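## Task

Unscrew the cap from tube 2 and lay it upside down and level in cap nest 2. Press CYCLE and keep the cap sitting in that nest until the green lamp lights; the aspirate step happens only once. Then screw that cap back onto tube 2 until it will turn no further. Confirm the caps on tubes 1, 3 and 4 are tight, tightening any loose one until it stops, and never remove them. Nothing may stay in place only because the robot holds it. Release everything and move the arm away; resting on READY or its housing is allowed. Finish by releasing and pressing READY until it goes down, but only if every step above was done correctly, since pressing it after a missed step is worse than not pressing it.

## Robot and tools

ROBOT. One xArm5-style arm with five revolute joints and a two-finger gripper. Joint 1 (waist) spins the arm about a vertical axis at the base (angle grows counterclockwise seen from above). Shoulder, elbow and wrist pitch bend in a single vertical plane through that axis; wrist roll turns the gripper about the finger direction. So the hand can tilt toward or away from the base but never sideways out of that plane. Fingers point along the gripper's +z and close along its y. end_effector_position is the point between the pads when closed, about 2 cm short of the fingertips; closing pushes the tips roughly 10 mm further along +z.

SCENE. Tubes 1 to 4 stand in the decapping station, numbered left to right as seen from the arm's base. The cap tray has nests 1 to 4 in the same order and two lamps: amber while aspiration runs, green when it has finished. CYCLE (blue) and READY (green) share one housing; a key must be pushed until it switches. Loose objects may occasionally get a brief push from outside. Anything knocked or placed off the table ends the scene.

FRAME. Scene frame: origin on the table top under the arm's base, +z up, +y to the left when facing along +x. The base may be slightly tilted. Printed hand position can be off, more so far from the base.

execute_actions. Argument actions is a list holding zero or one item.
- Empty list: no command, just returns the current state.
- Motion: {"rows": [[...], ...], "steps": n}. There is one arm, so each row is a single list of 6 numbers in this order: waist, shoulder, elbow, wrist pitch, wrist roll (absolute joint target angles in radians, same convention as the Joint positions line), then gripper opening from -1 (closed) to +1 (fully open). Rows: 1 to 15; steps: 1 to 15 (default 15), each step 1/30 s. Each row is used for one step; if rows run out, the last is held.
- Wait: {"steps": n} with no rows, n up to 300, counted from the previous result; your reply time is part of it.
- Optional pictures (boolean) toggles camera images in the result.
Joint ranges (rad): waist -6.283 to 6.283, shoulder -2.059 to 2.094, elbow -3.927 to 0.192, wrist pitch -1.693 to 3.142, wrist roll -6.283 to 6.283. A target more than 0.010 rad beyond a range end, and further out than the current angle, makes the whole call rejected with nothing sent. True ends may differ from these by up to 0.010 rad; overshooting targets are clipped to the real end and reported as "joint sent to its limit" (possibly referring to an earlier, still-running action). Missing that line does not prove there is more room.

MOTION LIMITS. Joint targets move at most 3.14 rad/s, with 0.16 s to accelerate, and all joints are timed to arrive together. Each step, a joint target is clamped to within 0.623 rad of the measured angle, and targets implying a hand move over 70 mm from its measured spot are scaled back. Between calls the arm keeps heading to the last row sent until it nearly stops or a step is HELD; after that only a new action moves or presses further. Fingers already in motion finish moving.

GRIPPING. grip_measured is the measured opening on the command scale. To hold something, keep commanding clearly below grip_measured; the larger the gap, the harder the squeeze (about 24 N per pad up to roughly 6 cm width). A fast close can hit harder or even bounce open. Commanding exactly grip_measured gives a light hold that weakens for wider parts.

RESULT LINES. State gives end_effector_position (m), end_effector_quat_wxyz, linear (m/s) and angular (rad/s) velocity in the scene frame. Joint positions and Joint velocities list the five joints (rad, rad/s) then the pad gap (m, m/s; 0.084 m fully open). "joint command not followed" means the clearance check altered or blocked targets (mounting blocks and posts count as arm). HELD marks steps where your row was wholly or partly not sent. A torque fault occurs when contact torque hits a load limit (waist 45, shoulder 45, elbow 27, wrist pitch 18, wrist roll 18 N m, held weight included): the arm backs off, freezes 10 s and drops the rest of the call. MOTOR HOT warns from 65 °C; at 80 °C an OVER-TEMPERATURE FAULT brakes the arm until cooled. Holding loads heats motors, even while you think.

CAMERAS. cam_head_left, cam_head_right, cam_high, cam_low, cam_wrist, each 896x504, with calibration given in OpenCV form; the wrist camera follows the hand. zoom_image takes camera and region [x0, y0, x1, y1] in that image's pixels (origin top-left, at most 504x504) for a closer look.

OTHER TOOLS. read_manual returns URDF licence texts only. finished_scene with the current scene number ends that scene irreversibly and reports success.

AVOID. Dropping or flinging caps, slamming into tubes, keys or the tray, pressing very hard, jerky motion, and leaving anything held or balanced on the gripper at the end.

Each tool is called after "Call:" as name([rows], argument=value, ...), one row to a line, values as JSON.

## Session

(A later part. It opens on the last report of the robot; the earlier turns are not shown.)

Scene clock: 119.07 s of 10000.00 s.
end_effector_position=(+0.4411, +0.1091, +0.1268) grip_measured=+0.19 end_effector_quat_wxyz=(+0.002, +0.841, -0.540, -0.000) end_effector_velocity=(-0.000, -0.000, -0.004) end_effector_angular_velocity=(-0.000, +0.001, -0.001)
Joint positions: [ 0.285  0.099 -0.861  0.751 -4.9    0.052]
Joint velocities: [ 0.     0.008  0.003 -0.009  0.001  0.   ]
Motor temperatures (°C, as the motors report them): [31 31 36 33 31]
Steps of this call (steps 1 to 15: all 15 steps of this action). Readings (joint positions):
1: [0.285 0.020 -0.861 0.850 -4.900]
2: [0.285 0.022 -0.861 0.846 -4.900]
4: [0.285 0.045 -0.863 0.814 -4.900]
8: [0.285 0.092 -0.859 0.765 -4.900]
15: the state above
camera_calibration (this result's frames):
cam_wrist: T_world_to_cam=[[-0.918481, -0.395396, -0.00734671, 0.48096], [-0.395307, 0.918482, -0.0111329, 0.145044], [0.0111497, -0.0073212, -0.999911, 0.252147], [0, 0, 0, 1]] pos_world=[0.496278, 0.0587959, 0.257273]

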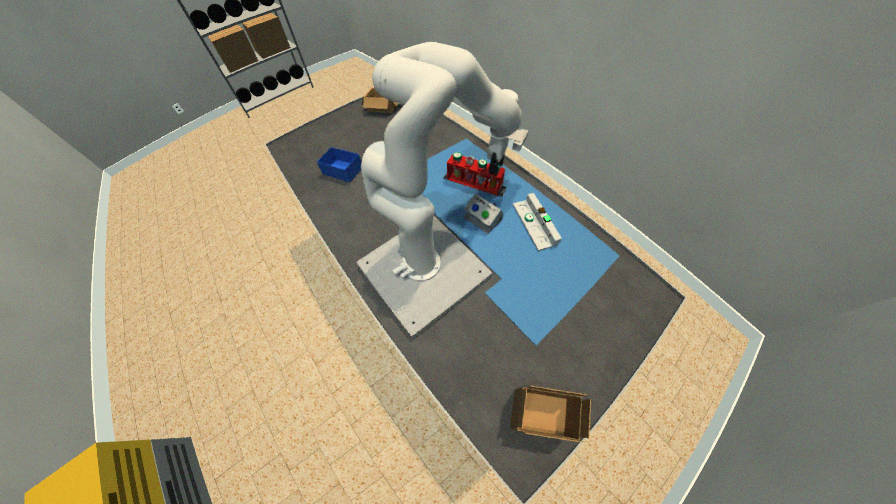

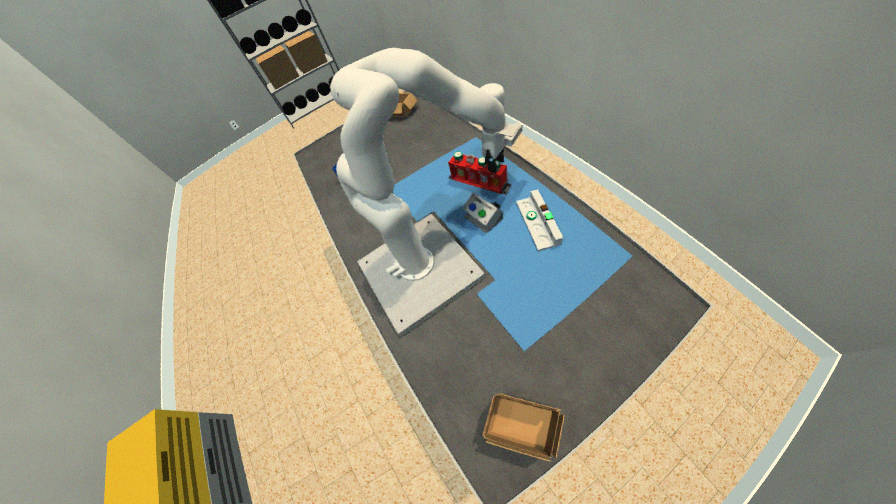

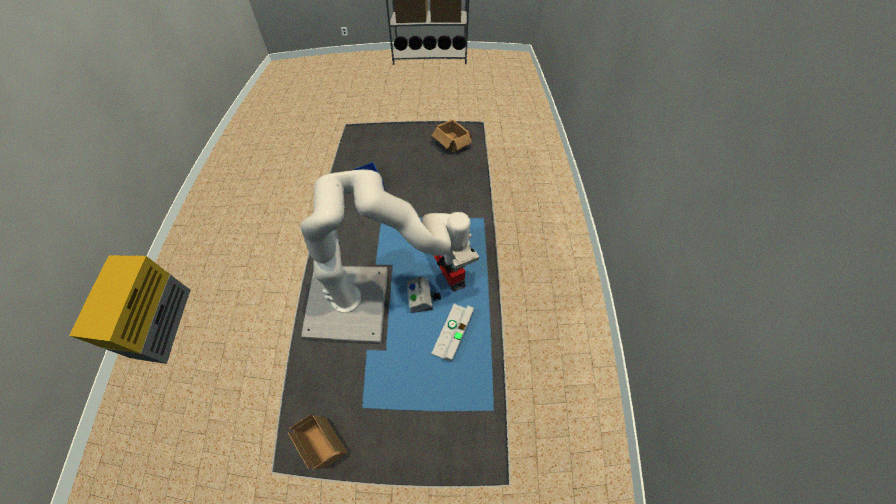

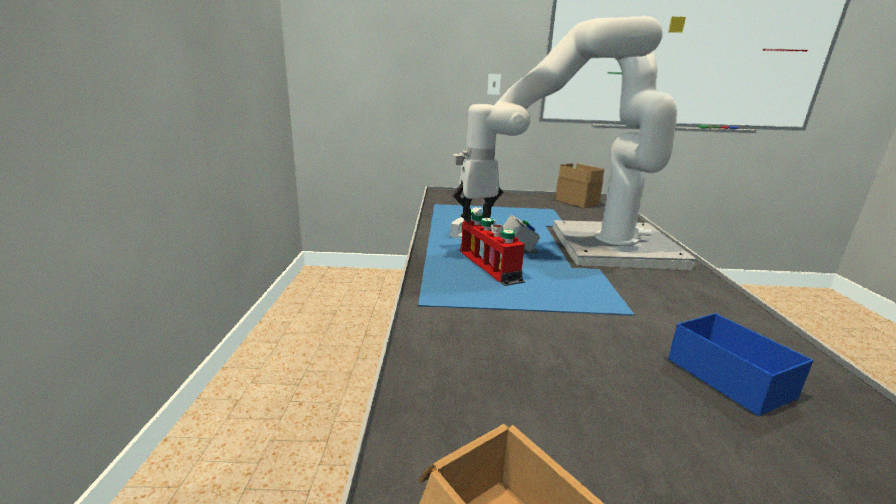

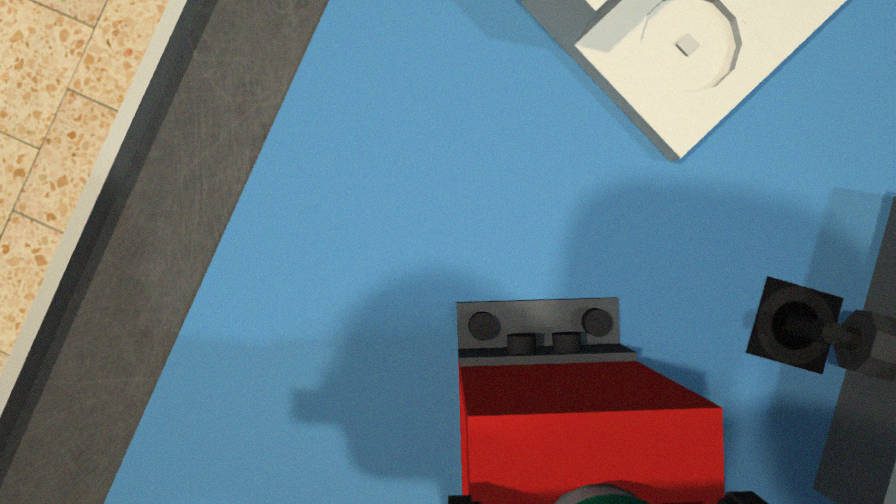

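Call:
execute_actions([
  {"rows":[[0.285,0.099,-0.861,0.751,-4.90,-0.6]],"steps":8},
], pictures=false)

Call:
execute_actions([
  {"rows":[[0.285,0.101,-0.861,0.749,-3.6,-0.6]],"steps":15},
], pictures=false)

Call:
execute_actions([
  {"rows":[[0.285,0.103,-0.861,0.747,-2.6,-0.6]],"steps":15},
], pictures=false)

Scene clock: 128.57 s of 10000.00 s.
end_effector_position=(+0.4408, +0.1087, +0.1277) grip_measured=-0.17 end_effector_quat_wxyz=(+0.003, +0.841, -0.540, -0.000) end_effector_velocity=(+0.001, +0.001, -0.001) end_effector_angular_velocity=(+0.001, -0.002, +0.002)
Joint positions: [ 0.284  0.096 -0.861  0.754 -4.9    0.036]
Joint velocities: [ 0.002  0.002 -0.001 -0.004 -0.     0.   ]
Motor temperatures (°C, as the motors report them): [31 31 36 33 31]
Steps of this call (steps 1 to 15: the robot went on to your last target; steps 16 to 277: nothing new was sent; steps 278 to 285: all 8 steps of this action). Readings (joint positions):
278: [0.285 0.100 -0.861 0.750 -4.900]
279: [0.285 0.099 -0.861 0.751 -4.900]
281: [0.285 0.097 -0.862 0.753 -4.900]
285: the state above

Scene clock: 129.07 s of 10000.00 s.
end_effector_position=(+0.4405, +0.1107, +0.1265) grip_measured=-0.23 end_effector_quat_wxyz=(-0.003, -0.505, +0.863, -0.001) end_effector_velocity=(+0.007, +0.025, -0.005) end_effector_angular_velocity=(-0.000, -0.046, -2.469)
Joint positions: [ 0.289  0.1   -0.862  0.751 -3.956  0.034]
Joint velocities: [ 0.049  0.027 -0.009 -0.055  2.518 -0.027]
Motor temperatures (°C, as the motors report them): [31 31 36 33 31]
Steps of this call (steps 1 to 15: all 15 steps of this action). Readings (joint positions):
1: [0.284 0.096 -0.861 0.753 -4.900]
2: [0.284 0.096 -0.861 0.753 -4.896]
4: [0.285 0.096 -0.861 0.754 -4.853]
8: [0.286 0.096 -0.861 0.754 -4.577]
15: the state above

Scene clock: 129.57 s of 10000.00 s.
end_effector_position=(+0.4394, +0.1088, +0.1227) grip_measured=-0.09 end_effector_quat_wxyz=(-0.004, +0.083, +0.997, -0.003) end_effector_velocity=(+0.002, -0.000, +0.004) end_effector_angular_velocity=(-0.013, -0.014, -1.524)
Joint positions: [ 0.285  0.106 -0.858  0.747 -2.734  0.04 ]
Joint velocities: [-0.001 -0.007 -0.003  0.005  1.523  0.076]
Motor temperatures (°C, as the motors report them): [31 31 36 33 31]
Steps of this call (steps 1 to 15: all 15 steps of this action). Readings (joint positions):
1: [0.290 0.101 -0.862 0.750 -3.875]
2: [0.290 0.102 -0.862 0.748 -3.797]
4: [0.288 0.105 -0.861 0.746 -3.634]
8: [0.285 0.108 -0.858 0.746 -3.286]
15: the state above

Call:
execute_actions([
  {"rows":[[0.285,0.10,-0.861,0.75,-2.6,0.2],[0.285,0.10,-0.861,0.75,-2.6,0.2],[0.285,0.10,-0.861,0.75,-2.6,0.2],[0.285,0.10,-0.861,0.75,-2.6,0.2],[0.285,0.10,-0.861,0.75,-2.6,0.2],[0.285,0.0,-0.883,0.87,-2.6,0.2]],"steps":15},
], pictures=false)

Call:
execute_actions([
  {"rows":[[0.34,-0.03,-0.87,0.88,-1.7,0.2]],"steps":15},
])

Scene clock: 133.80 s of 10000.00 s.
end_effector_position=(+0.4352, +0.1087, +0.1669) grip_measured=+0.19 end_effector_quat_wxyz=(-0.001, +0.148, +0.989, -0.002) end_effector_velocity=(-0.016, -0.010, +0.018) end_effector_angular_velocity=(-0.010, +0.041, -0.013)
Joint positions: [ 0.287  0.006 -0.88   0.863 -2.6    0.052]
Joint velocities: [-0.013 -0.06   0.003  0.099  0.001  0.   ]
Motor temperatures (°C, as the motors report them): [31 31 36 33 31]
Steps of this call (steps 1 to 30: the robot went on to your last target; steps 31 to 112: nothing new was sent; steps 113 to 127: all 15 steps of this action). Readings (joint positions):
113: [0.282 0.102 -0.863 0.747 -2.600]
114: [0.282 0.102 -0.863 0.747 -2.600]
116: [0.290 0.105 -0.859 0.749 -2.600]
120: [0.289 0.098 -0.853 0.768 -2.599]
127: the state above

Scene clock: 134.30 s of 10000.00 s.
end_effector_position=(+0.4255, +0.1297, +0.1773) grip_measured=+0.19 end_effector_quat_wxyz=(+0.002, +0.511, +0.859, +0.001) end_effector_velocity=(-0.005, +0.007, +0.002) end_effector_angular_velocity=(+0.004, -0.001, -0.908)
Joint positions: [ 0.338 -0.029 -0.87   0.88  -1.773  0.052]
Joint velocities: [ 0.018 -0.01   0.007  0.003  0.925 -0.   ]
Motor temperatures (°C, as the motors report them): [31 31 36 33 31]
Steps of this call (steps 1 to 15: all 15 steps of this action). Readings (joint positions):
1: [0.287 0.005 -0.880 0.866 -2.600]
2: [0.287 0.004 -0.880 0.868 -2.596]
4: [0.289 0.001 -0.880 0.870 -2.553]
8: [0.313 -0.014 -0.876 0.875 -2.276]
15: the state above
camera_calibration (this result's frames):
cam_wrist: T_world_to_cam=[[0.889324, 0.457206, -0.0081043, -0.404511], [0.457175, -0.88936, -0.00539481, -0.00877935], [-0.00967418, 0.00109264, -0.999953, 0.310746], [0, 0, 0, 1]] pos_world=[0.366761, 0.176797, 0.307405]

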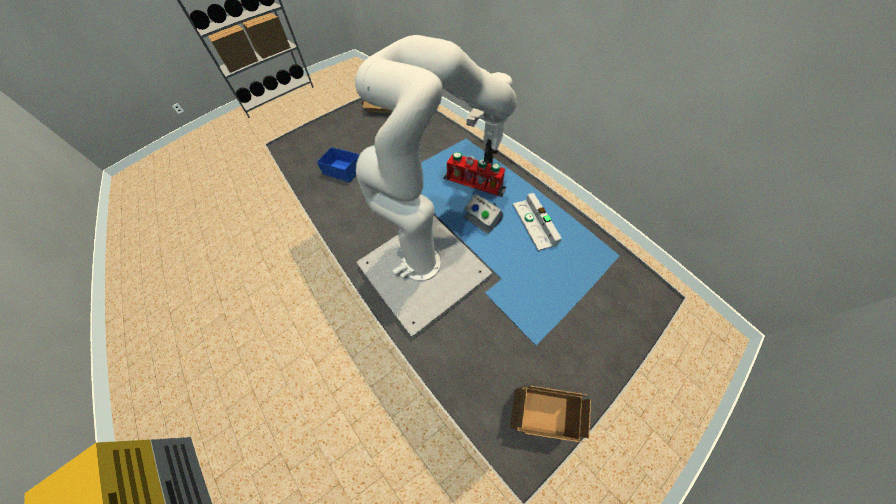

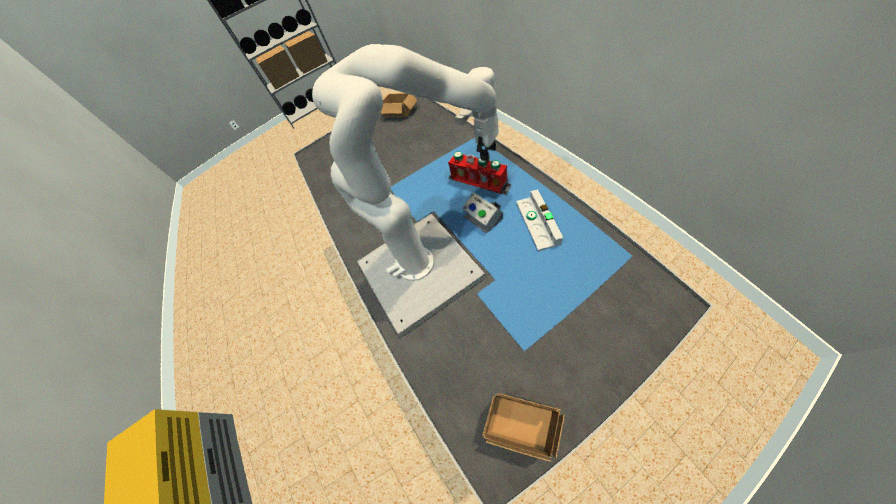

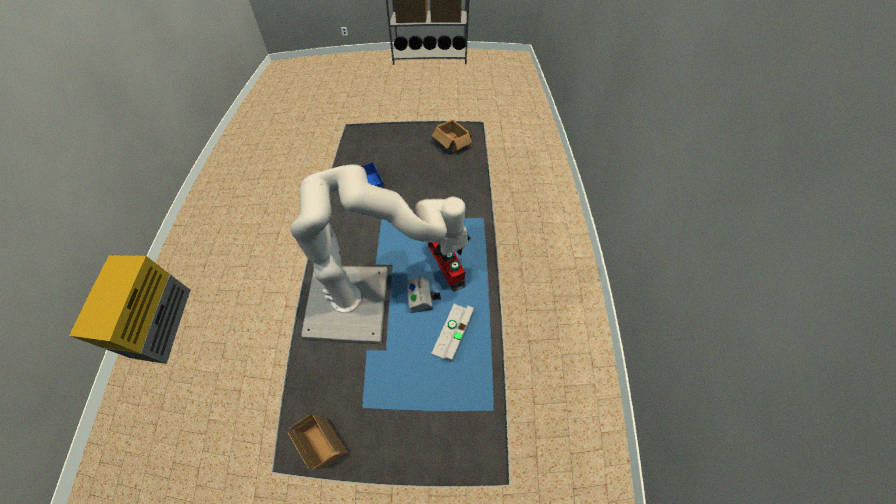

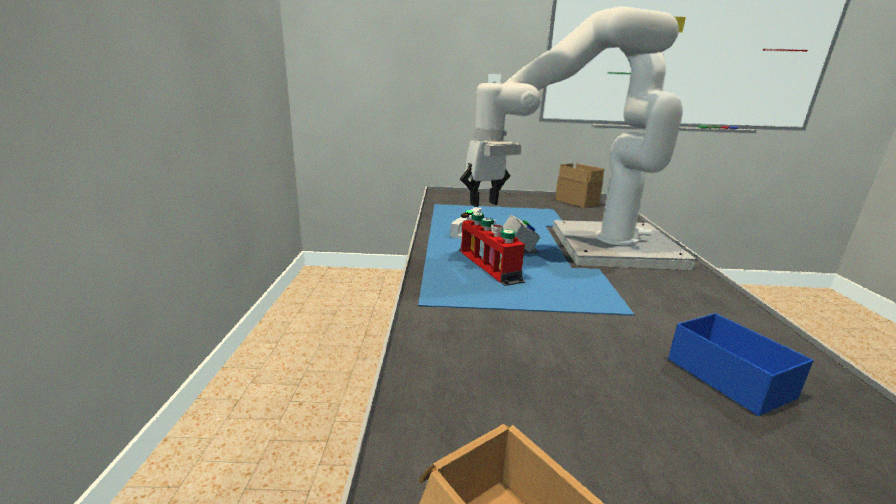

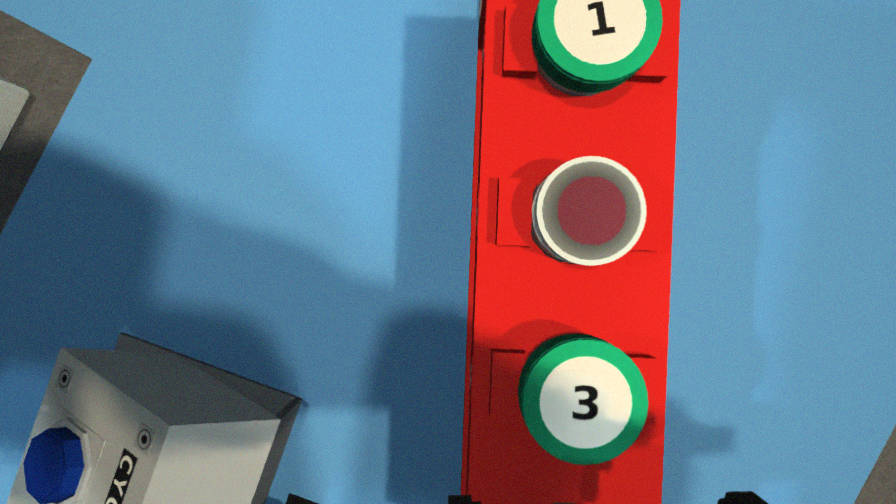

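Call:
execute_actions([
  {"rows":[[0.402,-0.007,-0.855,0.862,-1.64,0.2]],"steps":12},
], pictures=false)

Call:
execute_actions([
  {"rows":[[0.402,0.073,-0.833,0.747,-1.64,0.2]],"steps":15},
], pictures=false)

Call:
execute_actions([
  {"rows":[[0.402,0.073,-0.833,0.747,-1.64,-0.6]],"steps":8},
], pictures=false)

Call:
execute_actions([
  {"rows":[[0.402,0.074,-0.833,0.746,-0.3,-0.6]],"steps":15},
], pictures=false)

Call:
execute_actions([
  {"rows":[[0.402,0.074,-0.833,0.746,0.2,-0.6]],"steps":12},
], pictures=false)

Call:
execute_actions([
  {"rows":[[0.402,0.074,-0.833,0.746,0.2,0.2],[0.402,0.074,-0.833,0.746,0.2,0.2],[0.402,0.074,-0.833,0.746,0.2,0.2],[0.402,0.074,-0.833,0.746,0.2,0.2],[0.402,0.074,-0.833,0.746,0.2,0.2],[0.402,-0.007,-0.855,0.862,0.2,0.2]],"steps":15},
], pictures=false)

Call:
execute_actions([
  {"rows":[[0.38,-0.04,-0.87,0.90,1.38,0.2]],"steps":15},
])

Scene clock: 143.83 s of 10000.00 s.
end_effector_position=(+0.4124, +0.1541, +0.1634) grip_measured=+0.19 end_effector_quat_wxyz=(-0.004, +0.541, +0.841, -0.006) end_effector_velocity=(+0.000, +0.006, -0.001) end_effector_angular_velocity=(+0.002, -0.007, -0.006)
Joint positions: [ 0.401 -0.008 -0.856  0.862 -1.642  0.052]
Joint velocities: [ 0.013  0.003  0.    -0.01   0.019  0.   ]
Motor temperatures (°C, as the motors report them): [31 31 36 33 31]
Steps of this call (steps 1 to 30: the robot went on to your last target; steps 31 to 274: nothing new was sent; steps 275 to 286: all 12 steps of this action). Readings (joint positions):
275: [0.340 -0.030 -0.870 0.880 -1.700]
276: [0.342 -0.029 -0.870 0.879 -1.697]
278: [0.364 -0.022 -0.865 0.872 -1.675]
282: [0.396 -0.009 -0.856 0.865 -1.648]
286: the state above

Scene clock: 144.33 s of 10000.00 s.
end_effector_position=(+0.4188, +0.1571, +0.1289) grip_measured=+0.19 end_effector_quat_wxyz=(+0.000, +0.541, +0.841, -0.001) end_effector_velocity=(-0.001, +0.000, -0.004) end_effector_angular_velocity=(-0.000, +0.001, +0.001)
Joint positions: [ 0.402  0.072 -0.834  0.748 -1.64   0.052]
Joint velocities: [ 0.001  0.007  0.005 -0.012  0.    -0.   ]
Motor temperatures (°C, as the motors report them): [31 31 36 33 31]
Steps of this call (steps 1 to 15: all 15 steps of this action). Readings (joint positions):
1: [0.401 -0.007 -0.855 0.862 -1.641]
2: [0.401 -0.006 -0.855 0.859 -1.641]
4: [0.401 0.015 -0.851 0.824 -1.640]
8: [0.402 0.064 -0.833 0.765 -1.640]
15: the state above

Scene clock: 144.60 s of 10000.00 s.
end_effector_position=(+0.4173, +0.1565, +0.1284) grip_measured=-0.22 end_effector_quat_wxyz=(-0.001, +0.541, +0.841, -0.003) end_effector_velocity=(+0.001, +0.001, -0.000) end_effector_angular_velocity=(+0.001, -0.002, +0.002)
Joint positions: [ 0.402  0.07  -0.831  0.751 -1.64   0.035]
Joint velocities: [ 0.002  0.003 -0.003 -0.003 -0.    -0.   ]
Motor temperatures (°C, as the motors report them): [31 31 36 33 31]
Steps of this call (steps 1 to 8: all 8 steps of this action). Readings (joint positions):
1: [0.402 0.072 -0.834 0.748 -1.640]
2: [0.402 0.072 -0.833 0.747 -1.640]
4: [0.402 0.071 -0.832 0.750 -1.640]
8: the state above

Scene clock: 145.10 s of 10000.00 s.
end_effector_position=(+0.4182, +0.1587, +0.1277) grip_measured=-0.25 end_effector_quat_wxyz=(+0.000, +0.864, +0.504, -0.002) end_effector_velocity=(+0.005, -0.006, -0.008) end_effector_angular_velocity=(-0.004, -0.012, -2.575)
Joint positions: [ 0.406  0.075 -0.834  0.746 -0.695  0.033]
Joint velocities: [-0.016  0.02   0.003 -0.03   2.559 -0.003]
Motor temperatures (°C, as the motors report them): [31 31 36 33 31]
Steps of this call (steps 1 to 15: all 15 steps of this action). Readings (joint positions):
1: [0.402 0.070 -0.831 0.751 -1.640]
2: [0.402 0.070 -0.831 0.751 -1.636]
4: [0.402 0.071 -0.832 0.751 -1.593]
8: [0.404 0.071 -0.832 0.751 -1.317]
15: the state above

Scene clock: 145.50 s of 10000.00 s.
end_effector_position=(+0.4192, +0.1566, +0.1270) grip_measured=-0.25 end_effector_quat_wxyz=(+0.001, +0.995, +0.103, -0.001) end_effector_velocity=(+0.001, -0.001, +0.005) end_effector_angular_velocity=(+0.001, -0.006, -0.619)
Joint positions: [ 0.401  0.076 -0.833  0.743  0.151  0.033]
Joint velocities: [-0.003 -0.01  -0.002  0.008  0.615  0.001]
Motor temperatures (°C, as the motors report them): [31 31 36 33 31]
Steps of this call (steps 1 to 12: all 12 steps of this action). Readings (joint positions):
1: [0.405 0.076 -0.834 0.745 -0.611]
2: [0.404 0.076 -0.834 0.744 -0.530]
4: [0.403 0.078 -0.832 0.744 -0.364]
8: [0.401 0.078 -0.832 0.743 -0.032]
12: the state above

Scene clock: 146.00 s of 10000.00 s.
end_effector_position=(+0.4141, +0.1536, +0.1624) grip_measured=+0.19 end_effector_quat_wxyz=(+0.002, +0.997, +0.077, -0.005) end_effector_velocity=(-0.030, -0.000, +0.001) end_effector_angular_velocity=(-0.029, +0.080, +0.021)
Joint positions: [ 0.398 -0.004 -0.855  0.854  0.2    0.052]
Joint velocities: [ 0.023 -0.034  0.018  0.101  0.002  0.   ]
Motor temperatures (°C, as the motors report them): [31 31 36 33 31]
Steps of this call (steps 1 to 15: all 15 steps of this action). Readings (joint positions):
1: [0.400 0.076 -0.833 0.744 0.167]
2: [0.400 0.076 -0.834 0.744 0.178]
4: [0.402 0.074 -0.835 0.743 0.190]
8: [0.406 0.065 -0.837 0.760 0.198]
15: the state above

Scene clock: 146.50 s of 10000.00 s.
end_effector_position=(+0.4160, +0.1462, +0.1798) grip_measured=+0.19 end_effector_quat_wxyz=(+0.003, +0.922, -0.388, -0.002) end_effector_velocity=(-0.002, -0.005, +0.005) end_effector_angular_velocity=(-0.014, -0.001, -2.207)
Joint positions: [ 0.381 -0.039 -0.869  0.898  1.134  0.052]
Joint velocities: [-0.009 -0.013 -0.001  0.022  2.198 -0.   ]
Motor temperatures (°C, as the motors report them): [31 31 36 33 31]
Steps of this call (steps 1 to 15: all 15 steps of this action). Readings (joint positions):
1: [0.399 -0.005 -0.855 0.857 0.200]
2: [0.399 -0.005 -0.854 0.859 0.204]
4: [0.399 -0.008 -0.855 0.864 0.247]
8: [0.390 -0.023 -0.862 0.881 0.524]
15: the state above
camera_calibration (this result's frames):
cam_wrist: T_world_to_cam=[[-0.730564, -0.682822, -0.00544941, 0.436497], [-0.682781, 0.730582, -0.00776957, 0.248059], [0.00928648, -0.00195542, -0.999955, 0.305685], [0, 0, 0, 1]] pos_world=[0.48542, 0.117421, 0.309977]

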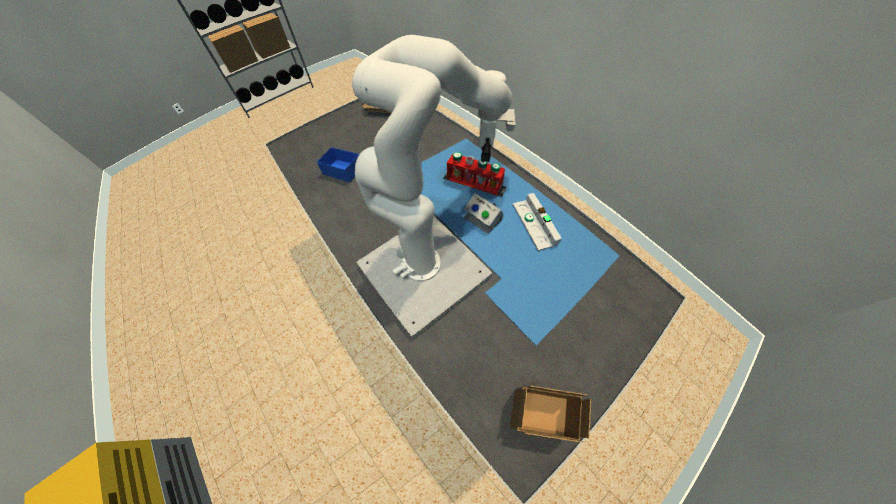

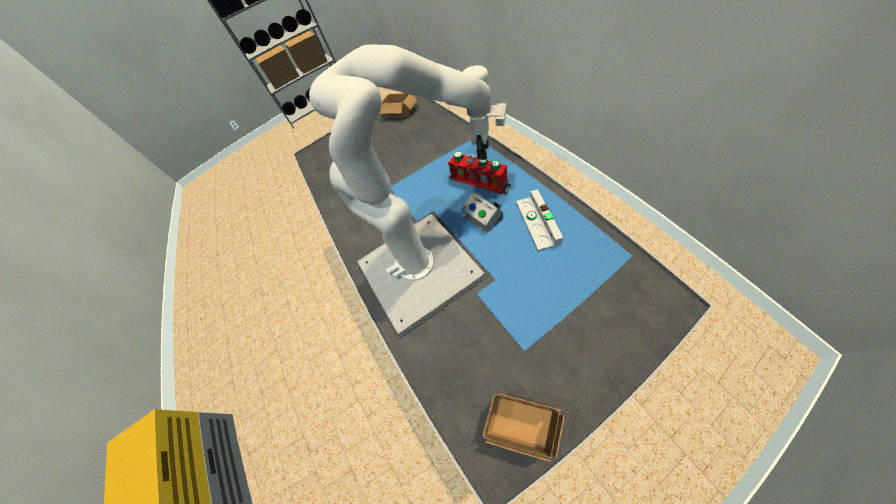

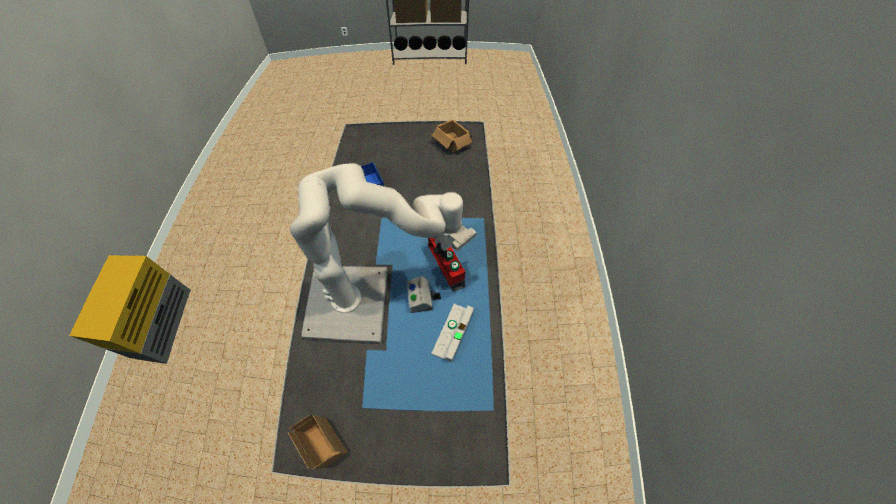

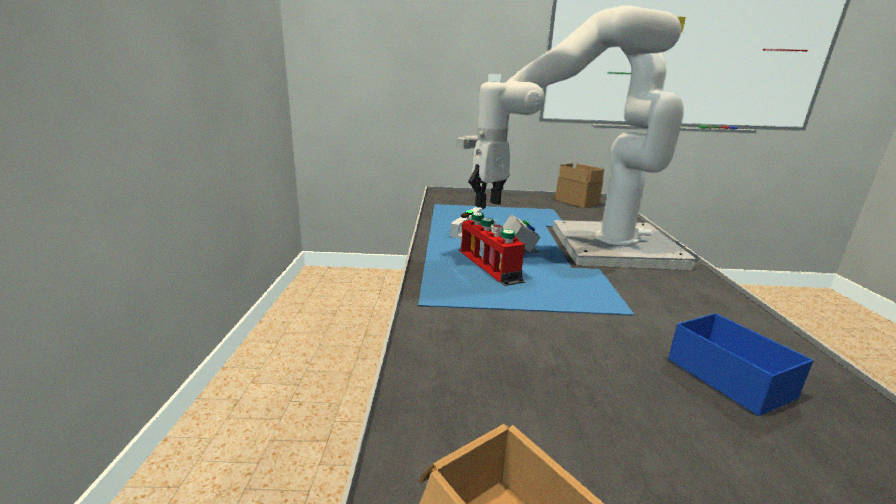

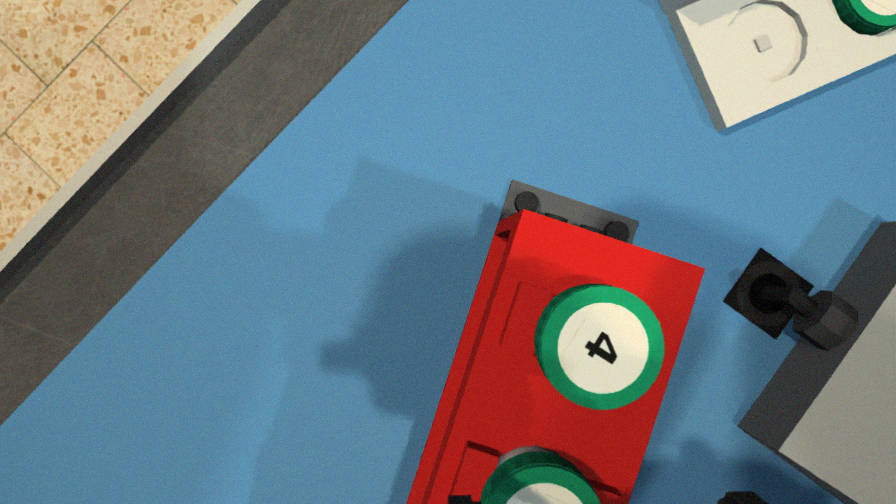

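Call:
execute_actions([
  {"rows":[[0.402,-0.007,-0.855,0.862,1.5,0.2]],"steps":12},
], pictures=false)

Call:
execute_actions([
  {"rows":[[0.402,0.074,-0.833,0.746,1.5,0.2]],"steps":15},
], pictures=false)

Call:
execute_actions([
  {"rows":[[0.402,0.074,-0.833,0.746,1.5,-0.6]],"steps":8},
], pictures=false)

Call:
execute_actions([
  {"rows":[[0.402,0.075,-0.833,0.745,2.85,-0.6]],"steps":15},
], pictures=false)

Call:
execute_actions([
  {"rows":[[0.402,0.076,-0.833,0.744,3.8,-0.6]],"steps":15},
])

Scene clock: 151.83 s of 10000.00 s.
end_effector_position=(+0.4121, +0.1544, +0.1635) grip_measured=+0.19 end_effector_quat_wxyz=(+0.007, +0.842, -0.539, -0.004) end_effector_velocity=(+0.003, +0.003, +0.000) end_effector_angular_velocity=(+0.005, -0.014, -0.039)
Joint positions: [ 0.401 -0.008 -0.855  0.863  1.496  0.052]
Joint velocities: [ 0.004  0.003 -0.002 -0.016  0.043  0.   ]
Motor temperatures (°C, as the motors report them): [31 31 36 33 31]
Steps of this call (steps 1 to 30: the robot went on to your last target; steps 31 to 148: nothing new was sent; steps 149 to 160: all 12 steps of this action). Readings (joint positions):
149: [0.380 -0.040 -0.870 0.900 1.380]
150: [0.380 -0.039 -0.870 0.899 1.384]
152: [0.386 -0.031 -0.867 0.887 1.418]
156: [0.399 -0.010 -0.856 0.868 1.482]
160: the state above

Scene clock: 152.33 s of 10000.00 s.
end_effector_position=(+0.4189, +0.1572, +0.1285) grip_measured=+0.19 end_effector_quat_wxyz=(+0.001, +0.842, -0.540, +0.000) end_effector_velocity=(-0.001, -0.000, -0.004) end_effector_angular_velocity=(+0.000, -0.000, -0.000)
Joint positions: [ 0.402  0.073 -0.834  0.747  1.5    0.052]
Joint velocities: [-0.     0.007  0.005 -0.012  0.    -0.   ]
Motor temperatures (°C, as the motors report them): [31 31 36 33 31]
Steps of this call (steps 1 to 15: all 15 steps of this action). Readings (joint positions):
1: [0.402 -0.008 -0.856 0.863 1.498]
2: [0.402 -0.006 -0.855 0.859 1.498]
4: [0.402 0.015 -0.851 0.824 1.499]
8: [0.402 0.065 -0.833 0.764 1.500]
15: the state above

Scene clock: 152.60 s of 10000.00 s.
end_effector_position=(+0.4176, +0.1566, +0.1282) grip_measured=-0.18 end_effector_quat_wxyz=(+0.003, +0.841, -0.540, -0.001) end_effector_velocity=(+0.001, +0.000, -0.001) end_effector_angular_velocity=(+0.001, -0.002, +0.001)
Joint positions: [ 0.402  0.071 -0.832  0.75   1.5    0.036]
Joint velocities: [-0.     0.003 -0.002 -0.004 -0.001  0.   ]
Motor temperatures (°C, as the motors report them): [31 31 36 33 31]
Steps of this call (steps 1 to 8: all 8 steps of this action). Readings (joint positions):
1: [0.402 0.073 -0.834 0.747 1.500]
2: [0.402 0.073 -0.833 0.746 1.500]
4: [0.402 0.072 -0.832 0.749 1.500]
8: the state above

Scene clock: 153.10 s of 10000.00 s.
end_effector_position=(+0.4182, +0.1588, +0.1275) grip_measured=-0.24 end_effector_quat_wxyz=(-0.002, -0.505, +0.863, -0.000) end_effector_velocity=(+0.007, -0.005, -0.010) end_effector_angular_velocity=(-0.003, -0.014, -2.583)
Joint positions: [ 0.406  0.075 -0.834  0.746  2.446  0.033]
Joint velocities: [-0.015  0.028 -0.    -0.036  2.568 -0.001]
Motor temperatures (°C, as the motors report them): [31 31 36 33 31]
Steps of this call (steps 1 to 15: all 15 steps of this action). Readings (joint positions):
1: [0.402 0.071 -0.832 0.750 1.500]
2: [0.402 0.072 -0.832 0.750 1.504]
4: [0.402 0.072 -0.832 0.750 1.547]
8: [0.404 0.072 -0.832 0.750 1.823]
15: the state above

Scene clock: 153.60 s of 10000.00 s.
end_effector_position=(+0.4211, +0.1555, +0.1282) grip_measured=-0.25 end_effector_quat_wxyz=(+0.001, +0.090, +0.996, -0.000) end_effector_velocity=(+0.003, -0.006, +0.007) end_effector_angular_velocity=(+0.005, -0.007, -1.484)
Joint positions: [ 0.397  0.076 -0.835  0.742  3.676  0.033]
Joint velocities: [-0.014 -0.016 -0.002  0.012  1.47  -0.002]
Motor temperatures (°C, as the motors report them): [31 31 36 33 31]
Steps of this call (steps 1 to 15: all 15 steps of this action). Readings (joint positions):
1: [0.405 0.076 -0.834 0.745 2.530]
2: [0.405 0.077 -0.834 0.744 2.611]
4: [0.403 0.079 -0.832 0.743 2.778]
8: [0.402 0.080 -0.832 0.742 3.127]
15: the state above
camera_calibration (this result's frames):
cam_wrist: T_world_to_cam=[[0.202241, 0.979263, -0.0119001, -0.204177], [0.9793, -0.202323, -0.00614, -0.310682], [-0.00842033, -0.010412, -0.99991, 0.262844], [0, 0, 0, 1]] pos_world=[0.347757, 0.139822, 0.258483]

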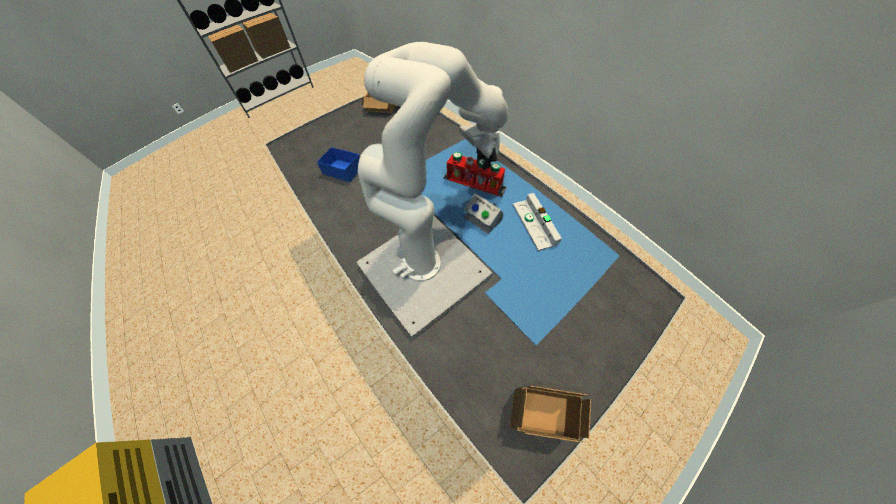

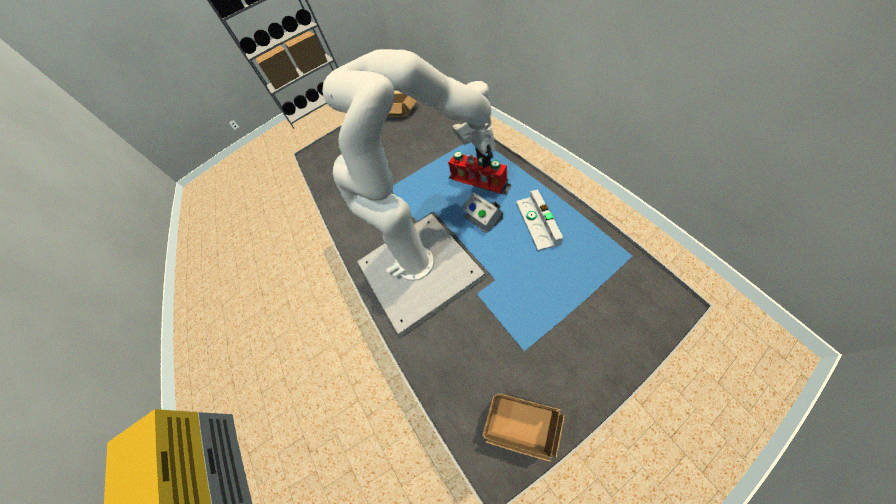

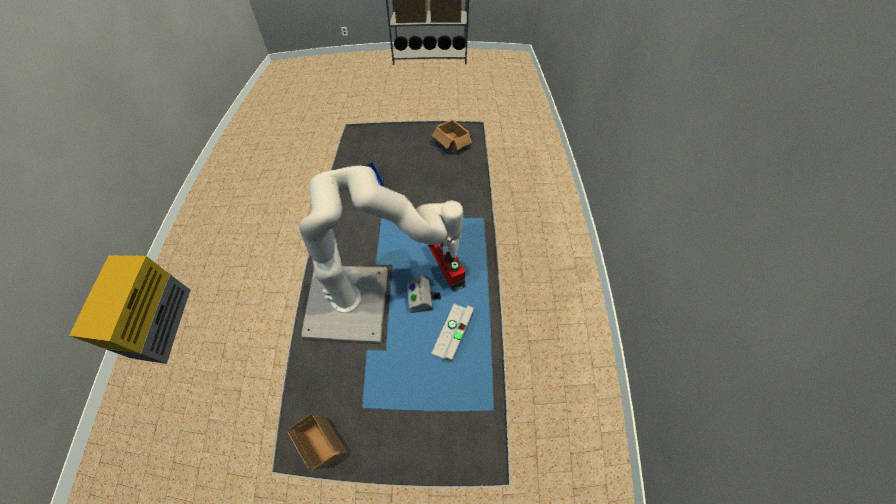

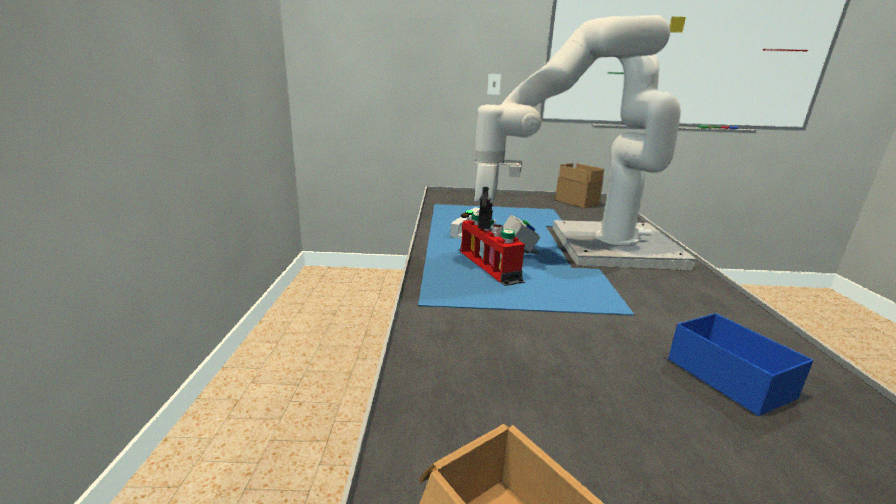

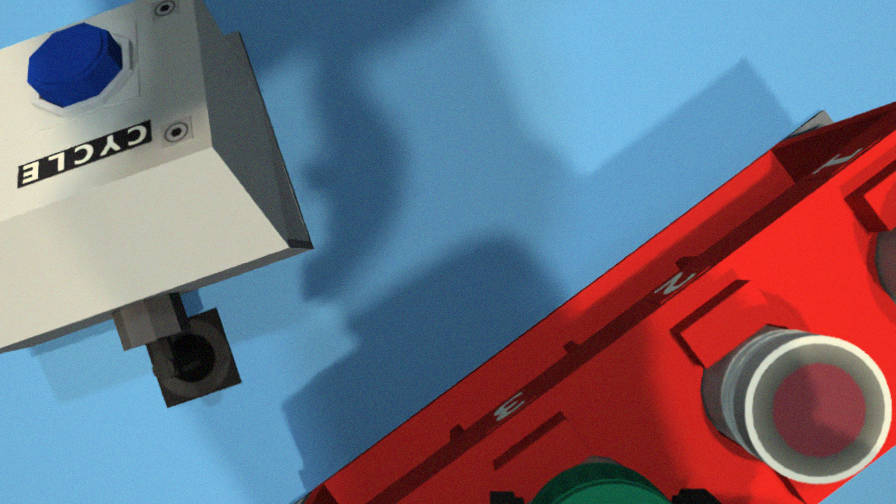

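Call:
execute_actions([
  {"rows":[[0.402,0.074,-0.833,0.746,3.8,0.2],[0.402,0.074,-0.833,0.746,3.8,0.2],[0.402,0.074,-0.833,0.746,3.8,0.2],[0.402,0.074,-0.833,0.746,3.8,0.2],[0.402,0.074,-0.833,0.746,3.8,0.2],[0.402,-0.007,-0.855,0.862,3.8,0.2]],"steps":15},
], pictures=false)

Call:
execute_actions([
  {"rows":[[0.34,-0.03,-0.87,0.88,4.56,0.2]],"steps":15},
])

Scene clock: 157.47 s of 10000.00 s.
end_effector_position=(+0.4127, +0.1555, +0.1611) grip_measured=+0.19 end_effector_quat_wxyz=(-0.006, +0.149, +0.989, -0.004) end_effector_velocity=(-0.021, -0.011, +0.009) end_effector_angular_velocity=(-0.023, +0.061, -0.009)
Joint positions: [ 0.403 -0.002 -0.854  0.854  3.8    0.052]
Joint velocities: [-0.008 -0.046  0.009  0.102  0.001  0.   ]
Motor temperatures (°C, as the motors report them): [31 31 36 33 31]
Steps of this call (steps 1 to 30: the robot went on to your last target; steps 31 to 101: nothing new was sent; steps 102 to 116: all 15 steps of this action). Readings (joint positions):
102: [0.399 0.076 -0.833 0.744 3.800]
103: [0.399 0.076 -0.833 0.743 3.800]
105: [0.407 0.080 -0.831 0.742 3.800]
109: [0.407 0.071 -0.830 0.762 3.800]
116: the state above

Scene clock: 157.97 s of 10000.00 s.
end_effector_position=(+0.4249, +0.1311, +0.1772) grip_measured=+0.19 end_effector_quat_wxyz=(+0.002, +0.516, +0.857, +0.001) end_effector_velocity=(+0.001, -0.009, +0.002) end_effector_angular_velocity=(+0.001, +0.003, -0.480)
Joint positions: [ 0.342 -0.029 -0.87   0.879  4.523  0.052]
Joint velocities: [-0.02  -0.005 -0.     0.009  0.46   0.   ]
Motor temperatures (°C, as the motors report them): [31 31 36 33 31]
Steps of this call (steps 1 to 15: all 15 steps of this action). Readings (joint positions):
1: [0.403 -0.003 -0.854 0.857 3.800]
2: [0.402 -0.004 -0.854 0.859 3.804]
4: [0.398 -0.006 -0.854 0.862 3.847]
8: [0.371 -0.018 -0.862 0.871 4.124]
15: the state above
camera_calibration (this result's frames):
cam_wrist: T_world_to_cam=[[0.893962, 0.448068, -0.00813416, -0.405351], [0.448036, -0.893998, -0.00550731, -0.00277924], [-0.00973958, 0.00127893, -0.999952, 0.310624], [0, 0, 0, 1]] pos_world=[0.366639, 0.178743, 0.307297]

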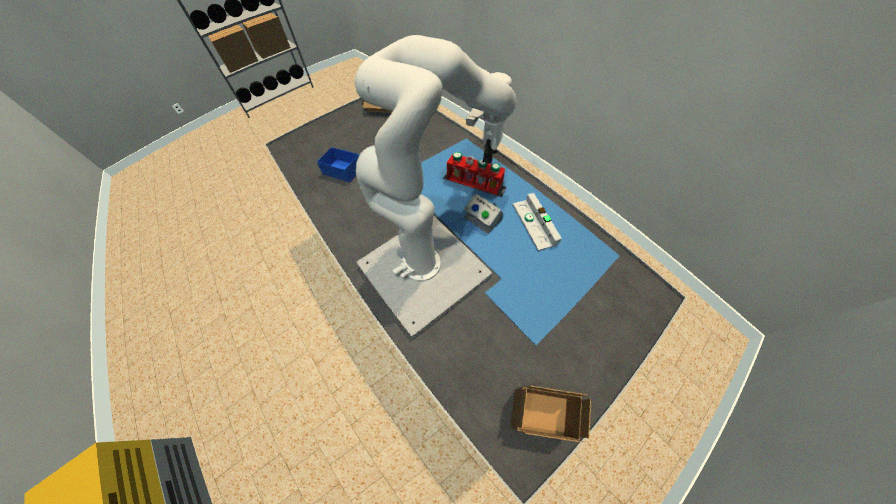

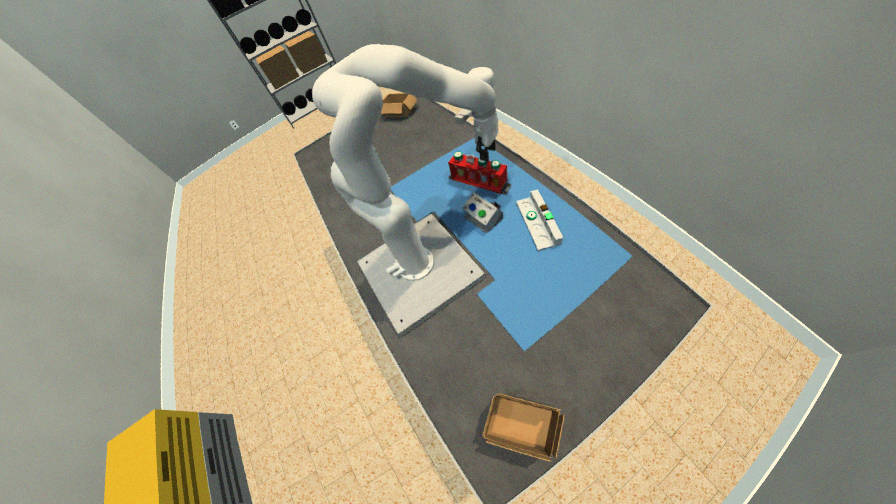

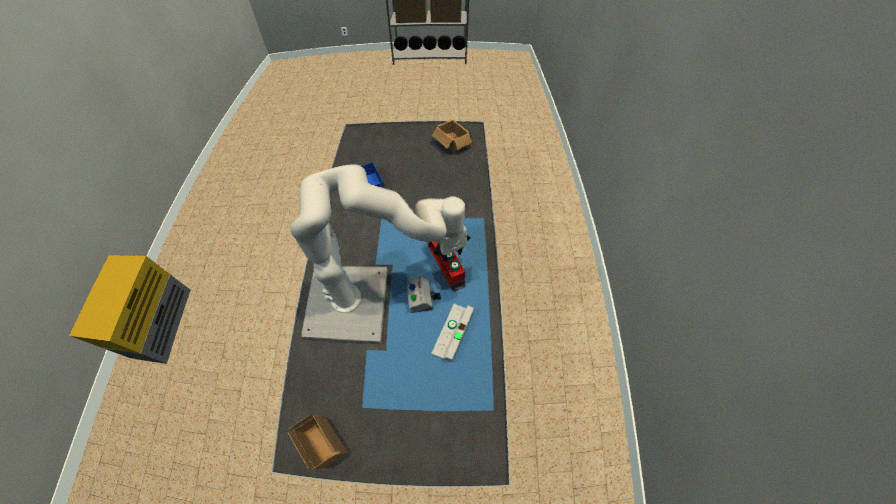

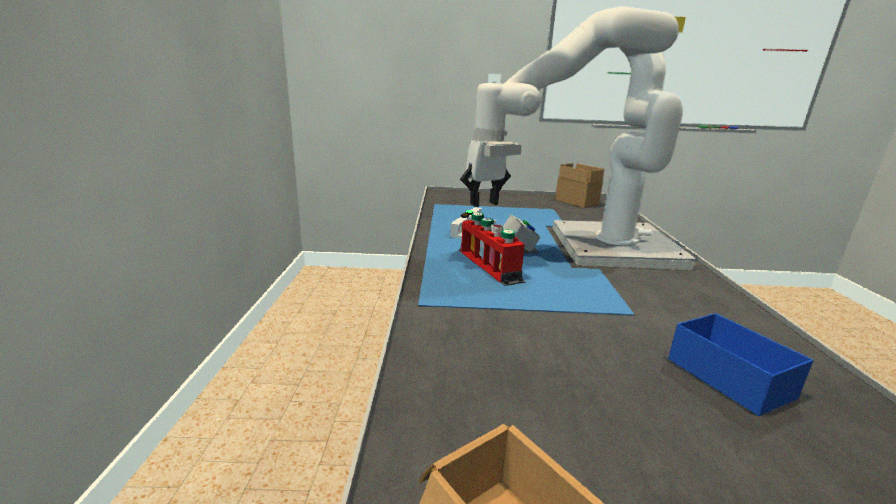

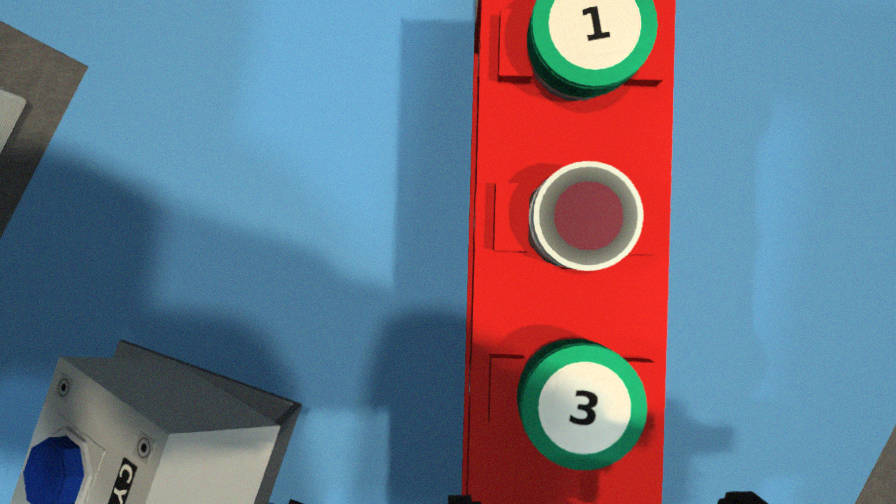

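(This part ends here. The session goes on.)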